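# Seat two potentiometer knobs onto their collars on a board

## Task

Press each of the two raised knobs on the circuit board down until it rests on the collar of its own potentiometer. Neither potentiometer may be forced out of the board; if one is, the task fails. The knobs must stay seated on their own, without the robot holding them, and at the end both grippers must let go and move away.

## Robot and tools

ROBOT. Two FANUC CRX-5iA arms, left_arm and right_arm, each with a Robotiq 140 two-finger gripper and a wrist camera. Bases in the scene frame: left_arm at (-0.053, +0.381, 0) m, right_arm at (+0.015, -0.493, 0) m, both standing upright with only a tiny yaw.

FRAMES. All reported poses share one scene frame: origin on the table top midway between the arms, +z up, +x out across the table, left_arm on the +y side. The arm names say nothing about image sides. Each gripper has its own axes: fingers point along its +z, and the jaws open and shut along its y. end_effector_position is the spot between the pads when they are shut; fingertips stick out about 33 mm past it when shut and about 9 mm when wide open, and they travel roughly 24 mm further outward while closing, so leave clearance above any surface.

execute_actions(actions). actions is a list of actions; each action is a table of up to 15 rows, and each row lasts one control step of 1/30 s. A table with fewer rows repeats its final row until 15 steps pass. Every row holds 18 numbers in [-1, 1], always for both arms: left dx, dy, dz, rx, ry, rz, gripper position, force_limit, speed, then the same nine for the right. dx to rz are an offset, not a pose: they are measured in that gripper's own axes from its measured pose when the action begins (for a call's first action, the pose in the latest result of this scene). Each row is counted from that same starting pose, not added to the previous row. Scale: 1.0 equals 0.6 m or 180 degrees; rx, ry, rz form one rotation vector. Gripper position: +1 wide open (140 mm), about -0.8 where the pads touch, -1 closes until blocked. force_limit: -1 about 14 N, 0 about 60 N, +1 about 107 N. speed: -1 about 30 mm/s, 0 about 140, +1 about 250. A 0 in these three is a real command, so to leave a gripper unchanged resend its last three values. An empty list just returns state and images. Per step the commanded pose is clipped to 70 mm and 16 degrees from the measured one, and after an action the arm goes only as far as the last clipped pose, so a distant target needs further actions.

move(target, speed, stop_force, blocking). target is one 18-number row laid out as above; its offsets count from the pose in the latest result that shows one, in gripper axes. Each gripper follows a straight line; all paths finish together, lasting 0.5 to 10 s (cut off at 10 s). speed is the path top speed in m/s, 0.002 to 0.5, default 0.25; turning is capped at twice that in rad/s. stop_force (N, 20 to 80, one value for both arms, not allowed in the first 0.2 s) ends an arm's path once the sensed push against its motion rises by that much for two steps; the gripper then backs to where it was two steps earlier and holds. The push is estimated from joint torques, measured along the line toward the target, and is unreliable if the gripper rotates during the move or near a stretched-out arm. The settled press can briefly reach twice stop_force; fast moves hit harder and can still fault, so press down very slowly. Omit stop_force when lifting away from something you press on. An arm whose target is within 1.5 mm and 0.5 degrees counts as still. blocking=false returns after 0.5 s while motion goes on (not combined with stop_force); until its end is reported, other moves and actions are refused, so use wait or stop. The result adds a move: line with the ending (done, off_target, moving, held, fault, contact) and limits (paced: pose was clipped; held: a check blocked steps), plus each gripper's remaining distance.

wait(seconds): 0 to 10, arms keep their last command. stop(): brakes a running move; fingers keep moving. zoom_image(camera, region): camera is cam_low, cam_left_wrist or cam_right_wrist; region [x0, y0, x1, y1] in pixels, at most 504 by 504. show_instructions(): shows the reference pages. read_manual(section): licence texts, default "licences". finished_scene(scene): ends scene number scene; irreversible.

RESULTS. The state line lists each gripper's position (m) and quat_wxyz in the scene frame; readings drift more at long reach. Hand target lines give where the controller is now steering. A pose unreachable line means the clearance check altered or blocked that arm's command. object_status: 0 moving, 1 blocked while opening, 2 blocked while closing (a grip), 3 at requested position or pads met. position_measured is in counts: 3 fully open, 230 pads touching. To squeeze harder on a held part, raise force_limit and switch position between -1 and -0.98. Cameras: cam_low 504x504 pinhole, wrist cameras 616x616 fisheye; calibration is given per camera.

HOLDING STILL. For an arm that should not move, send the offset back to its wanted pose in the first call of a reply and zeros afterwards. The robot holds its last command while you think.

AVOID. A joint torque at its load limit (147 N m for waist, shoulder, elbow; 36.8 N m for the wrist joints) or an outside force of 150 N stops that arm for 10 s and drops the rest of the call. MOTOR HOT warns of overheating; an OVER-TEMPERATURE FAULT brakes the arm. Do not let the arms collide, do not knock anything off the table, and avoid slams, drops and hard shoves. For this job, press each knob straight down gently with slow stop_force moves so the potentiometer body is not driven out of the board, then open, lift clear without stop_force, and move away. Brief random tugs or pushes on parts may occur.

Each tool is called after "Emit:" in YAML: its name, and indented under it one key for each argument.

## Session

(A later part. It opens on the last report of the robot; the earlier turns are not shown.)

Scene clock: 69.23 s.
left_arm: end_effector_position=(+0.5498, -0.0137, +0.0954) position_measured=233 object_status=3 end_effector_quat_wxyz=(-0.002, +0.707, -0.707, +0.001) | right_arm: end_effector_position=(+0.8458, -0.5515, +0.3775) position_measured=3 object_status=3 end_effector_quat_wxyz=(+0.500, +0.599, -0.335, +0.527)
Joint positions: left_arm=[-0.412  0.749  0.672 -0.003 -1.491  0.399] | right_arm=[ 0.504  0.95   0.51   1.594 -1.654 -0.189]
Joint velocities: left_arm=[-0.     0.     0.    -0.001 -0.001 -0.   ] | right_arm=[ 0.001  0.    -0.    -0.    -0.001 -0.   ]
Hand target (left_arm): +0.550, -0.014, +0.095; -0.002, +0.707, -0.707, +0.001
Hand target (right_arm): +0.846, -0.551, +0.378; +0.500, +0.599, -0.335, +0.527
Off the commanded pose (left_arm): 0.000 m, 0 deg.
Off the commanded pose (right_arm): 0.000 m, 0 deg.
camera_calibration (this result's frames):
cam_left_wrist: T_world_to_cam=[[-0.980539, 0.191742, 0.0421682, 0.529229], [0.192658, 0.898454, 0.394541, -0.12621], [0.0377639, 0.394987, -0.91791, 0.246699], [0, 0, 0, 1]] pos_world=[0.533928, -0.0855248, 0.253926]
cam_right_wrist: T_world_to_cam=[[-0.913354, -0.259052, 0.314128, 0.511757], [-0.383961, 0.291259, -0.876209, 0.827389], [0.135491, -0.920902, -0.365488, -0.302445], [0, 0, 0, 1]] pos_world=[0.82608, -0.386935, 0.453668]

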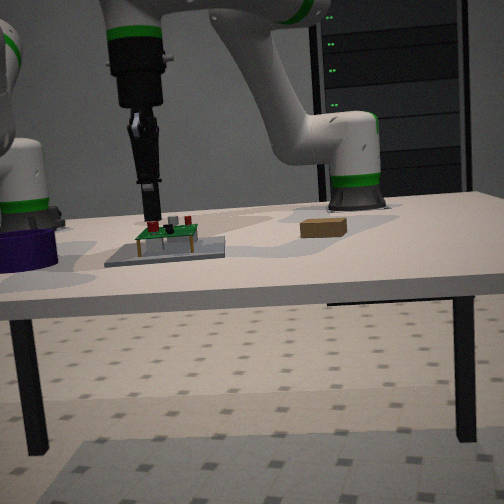

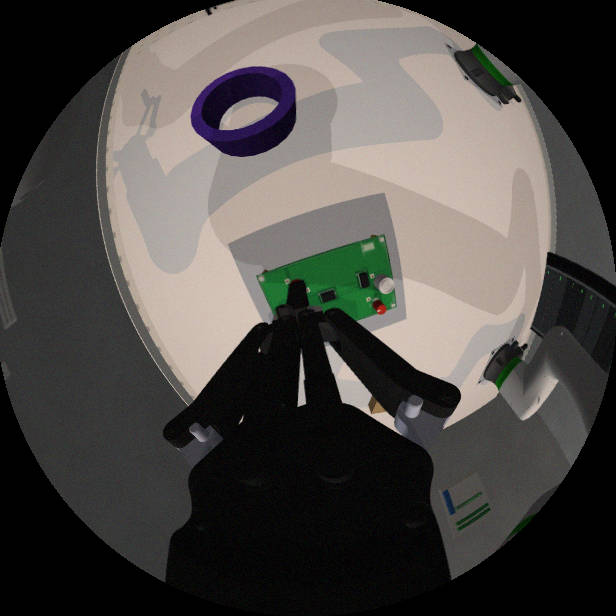

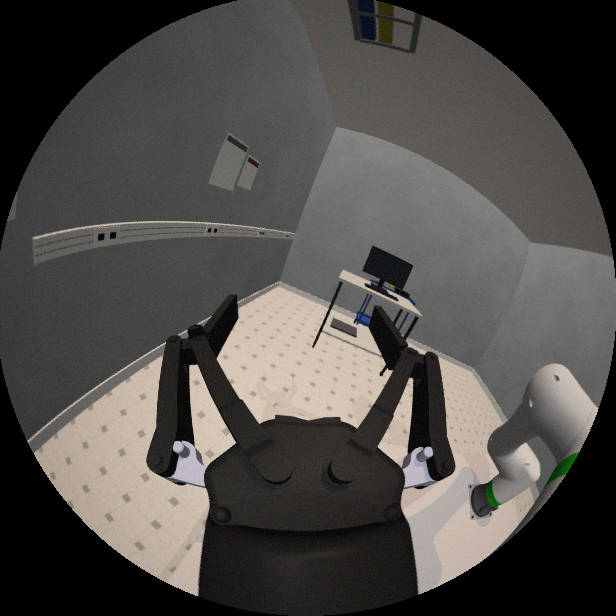

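Emit:
execute_actions:
  actions:
    - [[0,0,0.005,0,0,0,-1,0,0,0,0,0,0,0,0,1,0,0]]
    - [[0,0,0.007,0,0,0,-1,0,0,0,0,0,0,0,0,1,0,0]]
    - [[0,0,0.004,0,0,0,-1,0,0,0,0,0,0,0,0,1,0,0]]
    - [[0,0,-0.014,0,0,0,-1,0,0,0,0,0,0,0,0,1,0,0]]

Emit:
zoom_image:
  camera: "cam_low"
  region: [135,210,175,240]

Scene clock: 77.77 s.
left_arm: end_effector_position=(+0.5498, -0.0137, +0.0942) position_measured=233 object_status=3 end_effector_quat_wxyz=(-0.002, +0.707, -0.707, +0.001) | right_arm: end_effector_position=(+0.8458, -0.5515, +0.3775) position_measured=3 object_status=3 end_effector_quat_wxyz=(+0.500, +0.599, -0.335, +0.527)
Joint positions: left_arm=[-0.412  0.749  0.67  -0.003 -1.489  0.399] | right_arm=[ 0.504  0.95   0.51   1.594 -1.654 -0.189]
Joint velocities: left_arm=[-0.     0.     0.001 -0.    -0.002 -0.   ] | right_arm=[ 0.  0. -0.  0.  0. -0.]
Hand target (left_arm): +0.550, -0.014, +0.094; -0.002, +0.707, -0.707, +0.001
Hand target (right_arm): +0.846, -0.551, +0.378; +0.500, +0.599, -0.335, +0.527
Off the commanded pose (left_arm): 0.000 m, 0 deg.
Off the commanded pose (right_arm): 0.000 m, 0 deg.
camera_calibration (this result's frames):
cam_left_wrist: T_world_to_cam=[[-0.980535, 0.191766, 0.0421541, 0.529276], [0.192675, 0.898452, 0.394538, -0.125739], [0.0377857, 0.39498, -0.917912, 0.245599], [0, 0, 0, 1]] pos_world=[0.53392, -0.085534, 0.252736]
cam_right_wrist: T_world_to_cam=[[-0.913354, -0.259052, 0.314127, 0.511758], [-0.383961, 0.291259, -0.876209, 0.827389], [0.135491, -0.920902, -0.365488, -0.302445], [0, 0, 0, 1]] pos_world=[0.82608, -0.386935, 0.453669]

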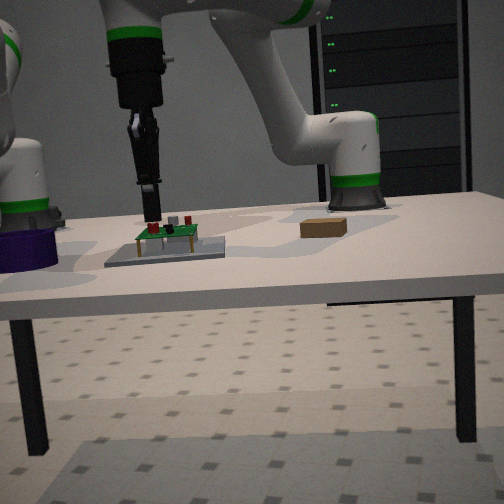

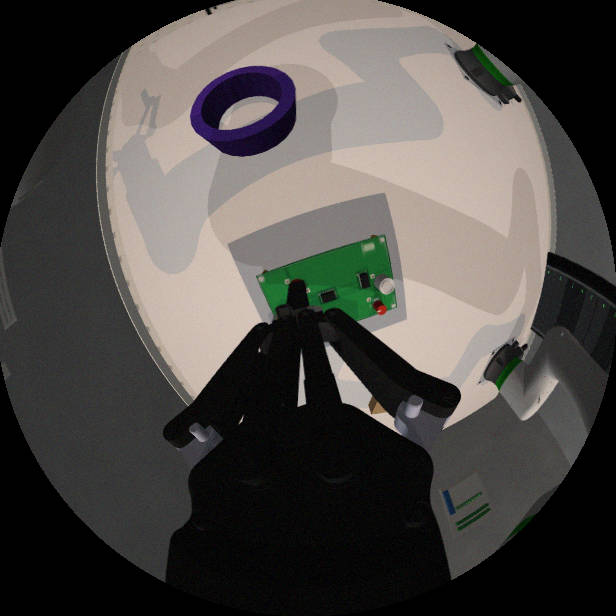

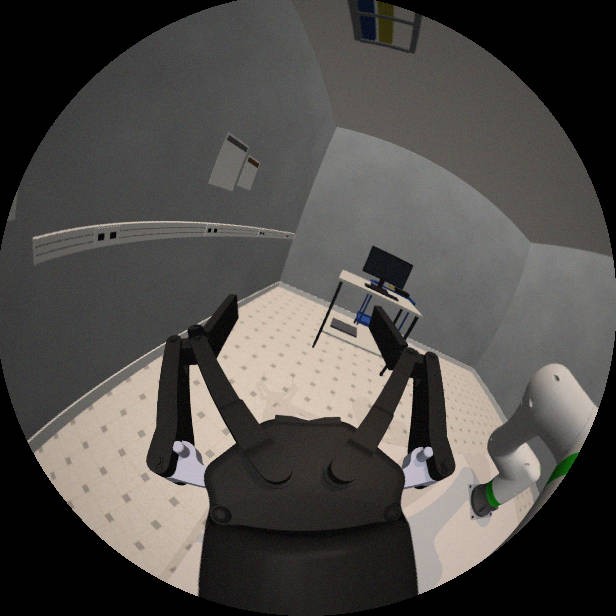

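Region (135, 210, 175, 240) of cam_low's 504x504 image, scaled by 12.600, with more detail than that image has; it fills the top 378 rows of this view, and the rest is white.

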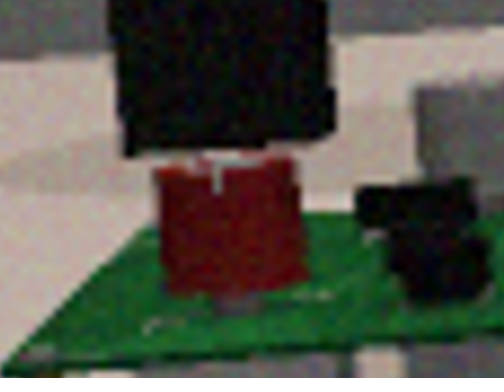

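0.5 mm more, then back to the small one.

Emit:
execute_actions:
  actions:
    - [[0,0,0.005,0,0,0,-1,0,0,0,0,0,0,0,0,1,0,0]]
    - [[0,0,0.007,0,0,0,-1,0,0,0,0,0,0,0,0,1,0,0]]
    - [[0,0,0.0029,0,0,0,-1,0,0,0,0,0,0,0,0,1,0,0]]
    - [[0,0,-0.0149,0,0,0,-1,0,0,0,0,0,0,0,0,1,0,0]]

Emit:
zoom_image:
  camera: "cam_low"
  region: [135,210,175,240]

Emit:
move:
  target: [-0.073,0.157,-0.002,0,0,0,-1,0,0,0,0,0,0,0,0,1,0,0]
  speed: 0.1

Scene clock: 90.17 s.
left_arm: end_effector_position=(+0.5498, -0.0137, +0.0943) position_measured=233 object_status=3 end_effector_quat_wxyz=(-0.002, +0.707, -0.707, +0.001) | right_arm: end_effector_position=(+0.8458, -0.5515, +0.3775) position_measured=3 object_status=3 end_effector_quat_wxyz=(+0.500, +0.599, -0.335, +0.527)
Joint positions: left_arm=[-0.412  0.749  0.67  -0.003 -1.489  0.399] | right_arm=[ 0.504  0.95   0.51   1.594 -1.654 -0.189]
Joint velocities: left_arm=[ 0.     0.     0.001 -0.     0.    -0.   ] | right_arm=[ 0.    -0.     0.001 -0.    -0.    -0.   ]
Hand target (left_arm): +0.550, -0.014, +0.094; -0.002, +0.707, -0.707, +0.001
Hand target (right_arm): +0.846, -0.551, +0.378; +0.500, +0.599, -0.335, +0.527
Off the commanded pose (left_arm): 0.000 m, 0 deg.
Off the commanded pose (right_arm): 0.000 m, 0 deg.
camera_calibration (this result's frames):
cam_left_wrist: T_world_to_cam=[[-0.980532, 0.191783, 0.0421359, 0.529275], [0.192683, 0.898452, 0.394535, -0.125735], [0.0378081, 0.394973, -0.917914, 0.245599], [0, 0, 0, 1]] pos_world=[0.533913, -0.0855442, 0.252744]
cam_right_wrist: T_world_to_cam=[[-0.913354, -0.259052, 0.314127, 0.511758], [-0.383961, 0.291259, -0.876209, 0.827389], [0.135491, -0.920902, -0.365488, -0.302445], [0, 0, 0, 1]] pos_world=[0.82608, -0.386935, 0.453669]

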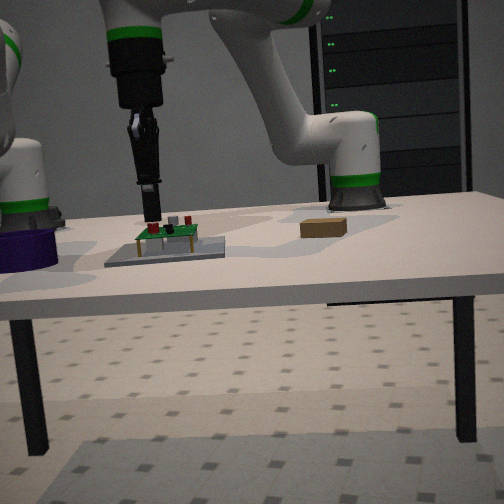

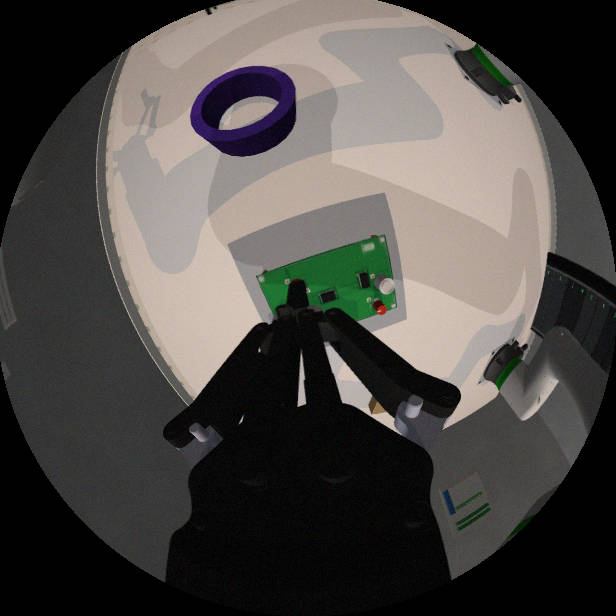

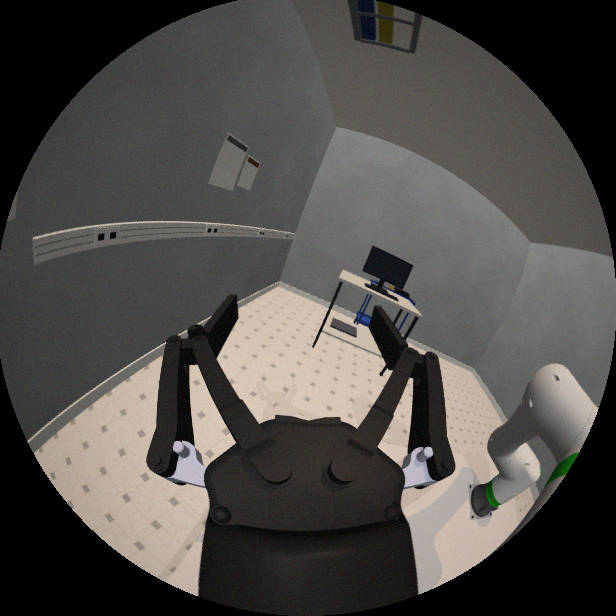

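Region (135, 210, 175, 240) of cam_low's 504x504 image, scaled by 12.600, with more detail than that image has; it fills the top 378 rows of this view, and the rest is white.

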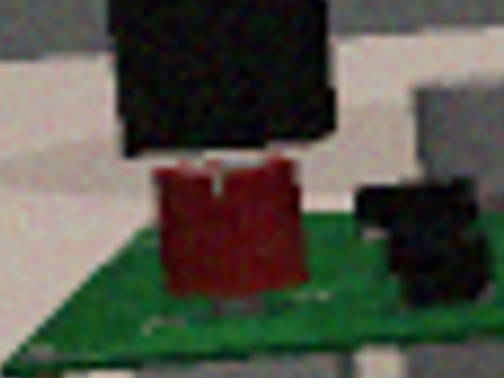

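Scene clock: 91.63 s.
left_arm: end_effector_position=(+0.4554, +0.0301, +0.0951) position_measured=233 object_status=3 end_effector_quat_wxyz=(-0.002, +0.707, -0.707, +0.001) | right_arm: end_effector_position=(+0.8458, -0.5515, +0.3775) position_measured=3 object_status=3 end_effector_quat_wxyz=(+0.500, +0.599, -0.335, +0.527)
Joint positions: left_arm=[-0.406  0.467  0.235 -0.003 -1.336  0.393] | right_arm=[ 0.504  0.95   0.51   1.594 -1.654 -0.189]
Joint velocities: left_arm=[-0.    -0.003 -0.005  0.001  0.001 -0.001] | right_arm=[ 0.002  0.    -0.    -0.    -0.     0.   ]
Hand target (left_arm): +0.455, +0.030, +0.095; -0.002, +0.707, -0.707, +0.001
Hand target (right_arm): +0.846, -0.551, +0.378; +0.500, +0.599, -0.335, +0.527
Off the commanded pose (left_arm): 0.000 m, 0 deg.
Off the commanded pose (right_arm): 0.000 m, 0 deg.
move: done
camera_calibration (this result's frames):
cam_left_wrist: T_world_to_cam=[[-0.980451, 0.192177, 0.0422381, 0.428201], [0.193085, 0.898377, 0.394508, -0.147371], [0.0378696, 0.394951, -0.917921, 0.232682], [0, 0, 0, 1]] pos_world=[0.439474, -0.0417938, 0.253636]
cam_right_wrist: T_world_to_cam=[[-0.913354, -0.259052, 0.314128, 0.511758], [-0.383961, 0.291259, -0.876209, 0.827389], [0.135491, -0.920902, -0.365488, -0.302445], [0, 0, 0, 1]] pos_world=[0.82608, -0.386935, 0.453668]

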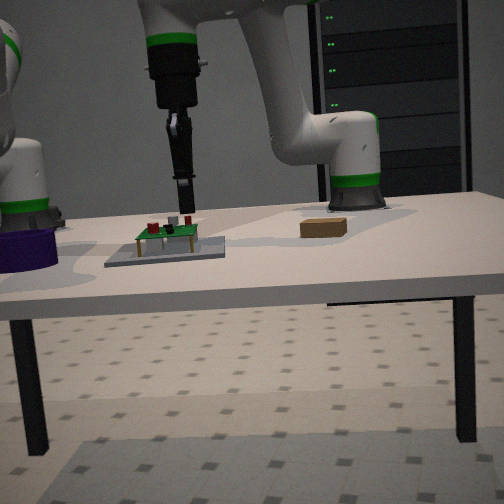

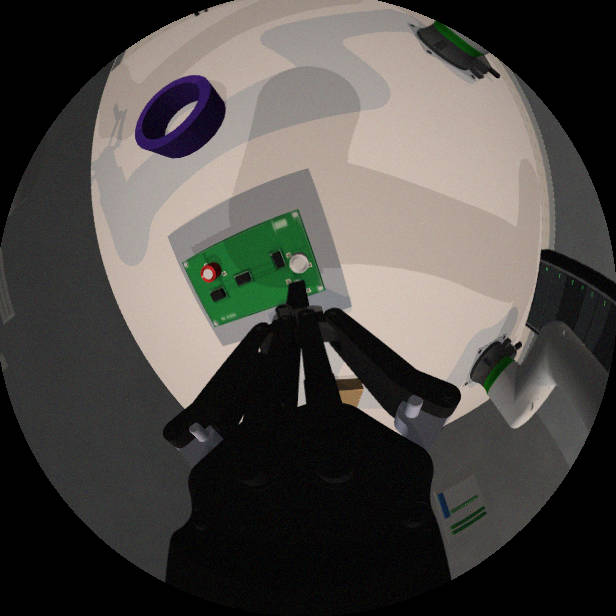

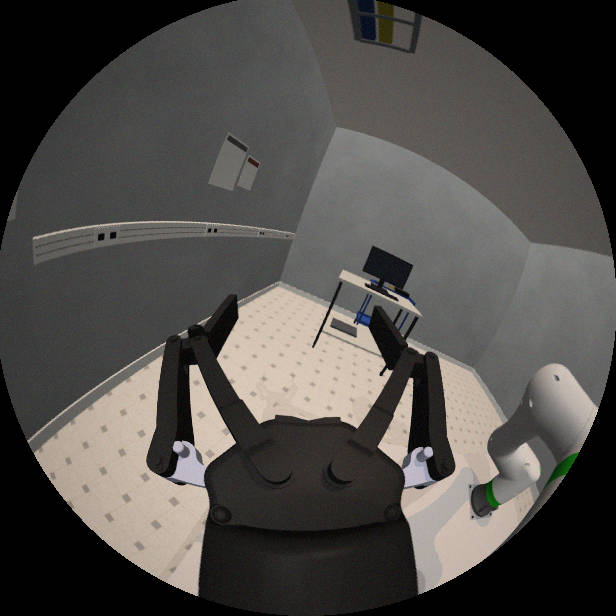

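Emit:
execute_actions:
  actions:
    - [[0,0,0.0088,0,0,0,-1,0,0,0,0,0,0,0,0,1,0,0]]
    - [[0,0,0.0023,0,0,0,-1,0,0,0,0,0,0,0,0,1,0,0]]
    - [[0,0,-0.1,0,0,0,-1,0,0,0,0,0,0,0,0,1,0,0]]
    - [[-0.1,0,-0.1,0,0,0,-1,0,0,0,0,0,0,0,0,1,0,0]]

Emit:
zoom_image:
  camera: "cam_low"
  region: [175,210,200,230]

Scene clock: 99.17 s.
left_arm: end_effector_position=(+0.4552, +0.0897, +0.2077) position_measured=233 object_status=3 end_effector_quat_wxyz=(-0.002, +0.707, -0.707, +0.001) | right_arm: end_effector_position=(+0.8458, -0.5515, +0.3775) position_measured=3 object_status=3 end_effector_quat_wxyz=(+0.500, +0.599, -0.335, +0.527)
Joint positions: left_arm=[-0.31   0.349  0.336 -0.003 -1.555  0.298] | right_arm=[ 0.504  0.95   0.51   1.594 -1.654 -0.189]
Joint velocities: left_arm=[ 0.011 -0.007  0.005  0.003 -0.012 -0.012] | right_arm=[-0.001 -0.001  0.001 -0.     0.    -0.   ]
Hand target (left_arm): +0.455, +0.090, +0.208; -0.002, +0.707, -0.707, +0.001
Hand target (right_arm): +0.846, -0.551, +0.378; +0.500, +0.599, -0.335, +0.527
Off the commanded pose (left_arm): 0.001 m, 0 deg.
Off the commanded pose (right_arm): 0.000 m, 0 deg.
camera_calibration (this result's frames):
cam_left_wrist: T_world_to_cam=[[-0.980596, 0.191416, 0.0423162, 0.411905], [0.192423, 0.898564, 0.394406, -0.245017], [0.0374717, 0.394895, -0.917962, 0.312647], [0, 0, 0, 1]] pos_world=[0.439344, 0.0178554, 0.366203]
cam_right_wrist: T_world_to_cam=[[-0.913354, -0.259052, 0.314127, 0.511758], [-0.383961, 0.291259, -0.876209, 0.827389], [0.135491, -0.920902, -0.365488, -0.302445], [0, 0, 0, 1]] pos_world=[0.82608, -0.386935, 0.453669]

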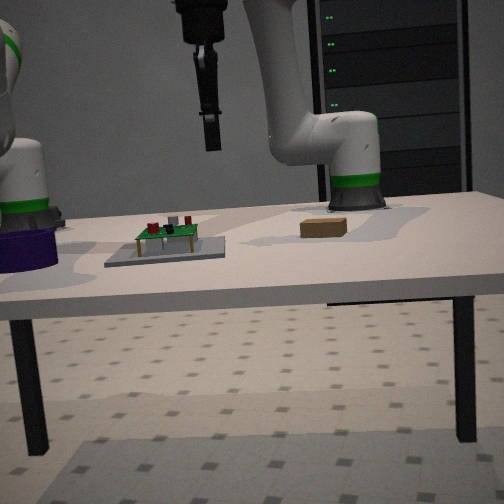

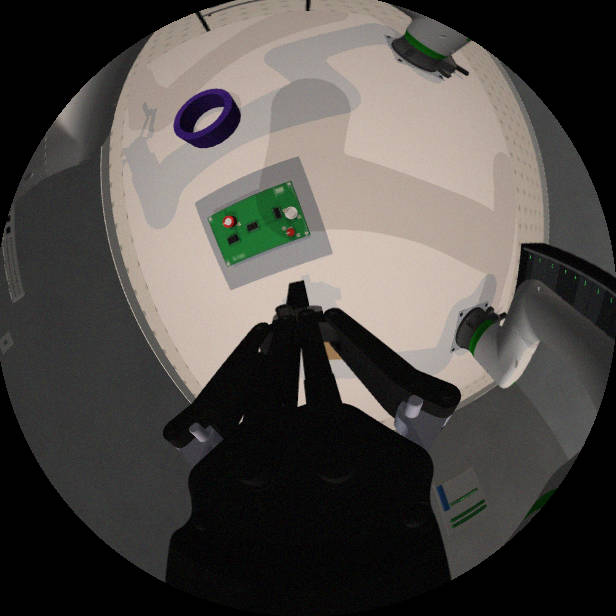

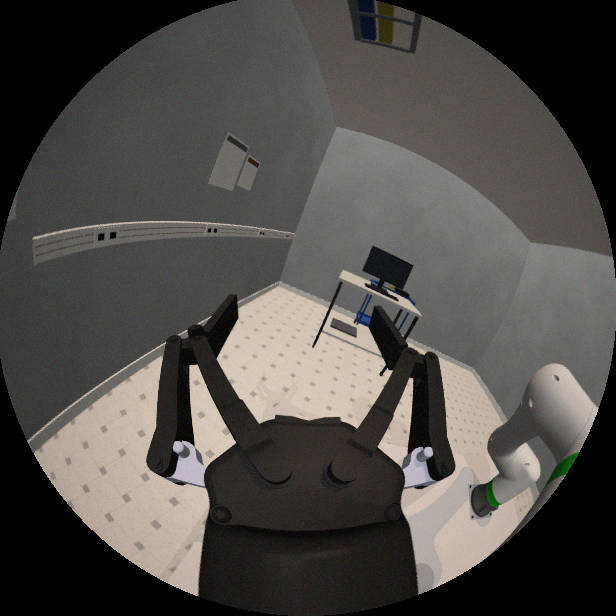

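Region (175, 210, 200, 230) of cam_low's 504x504 image, scaled by 20.160, with more detail than that image has; it fills the top 403 rows of this view, and the rest is white.

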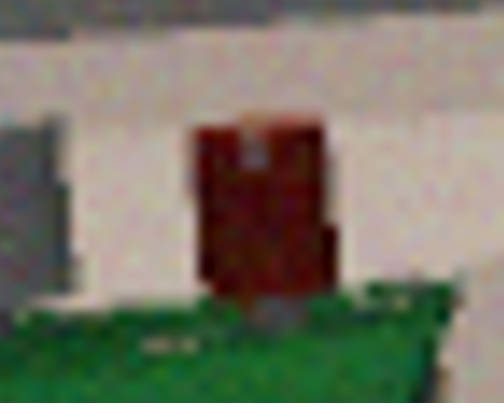

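Emit:
finished_scene:
  scene: 2

The scene is finished: the task was done.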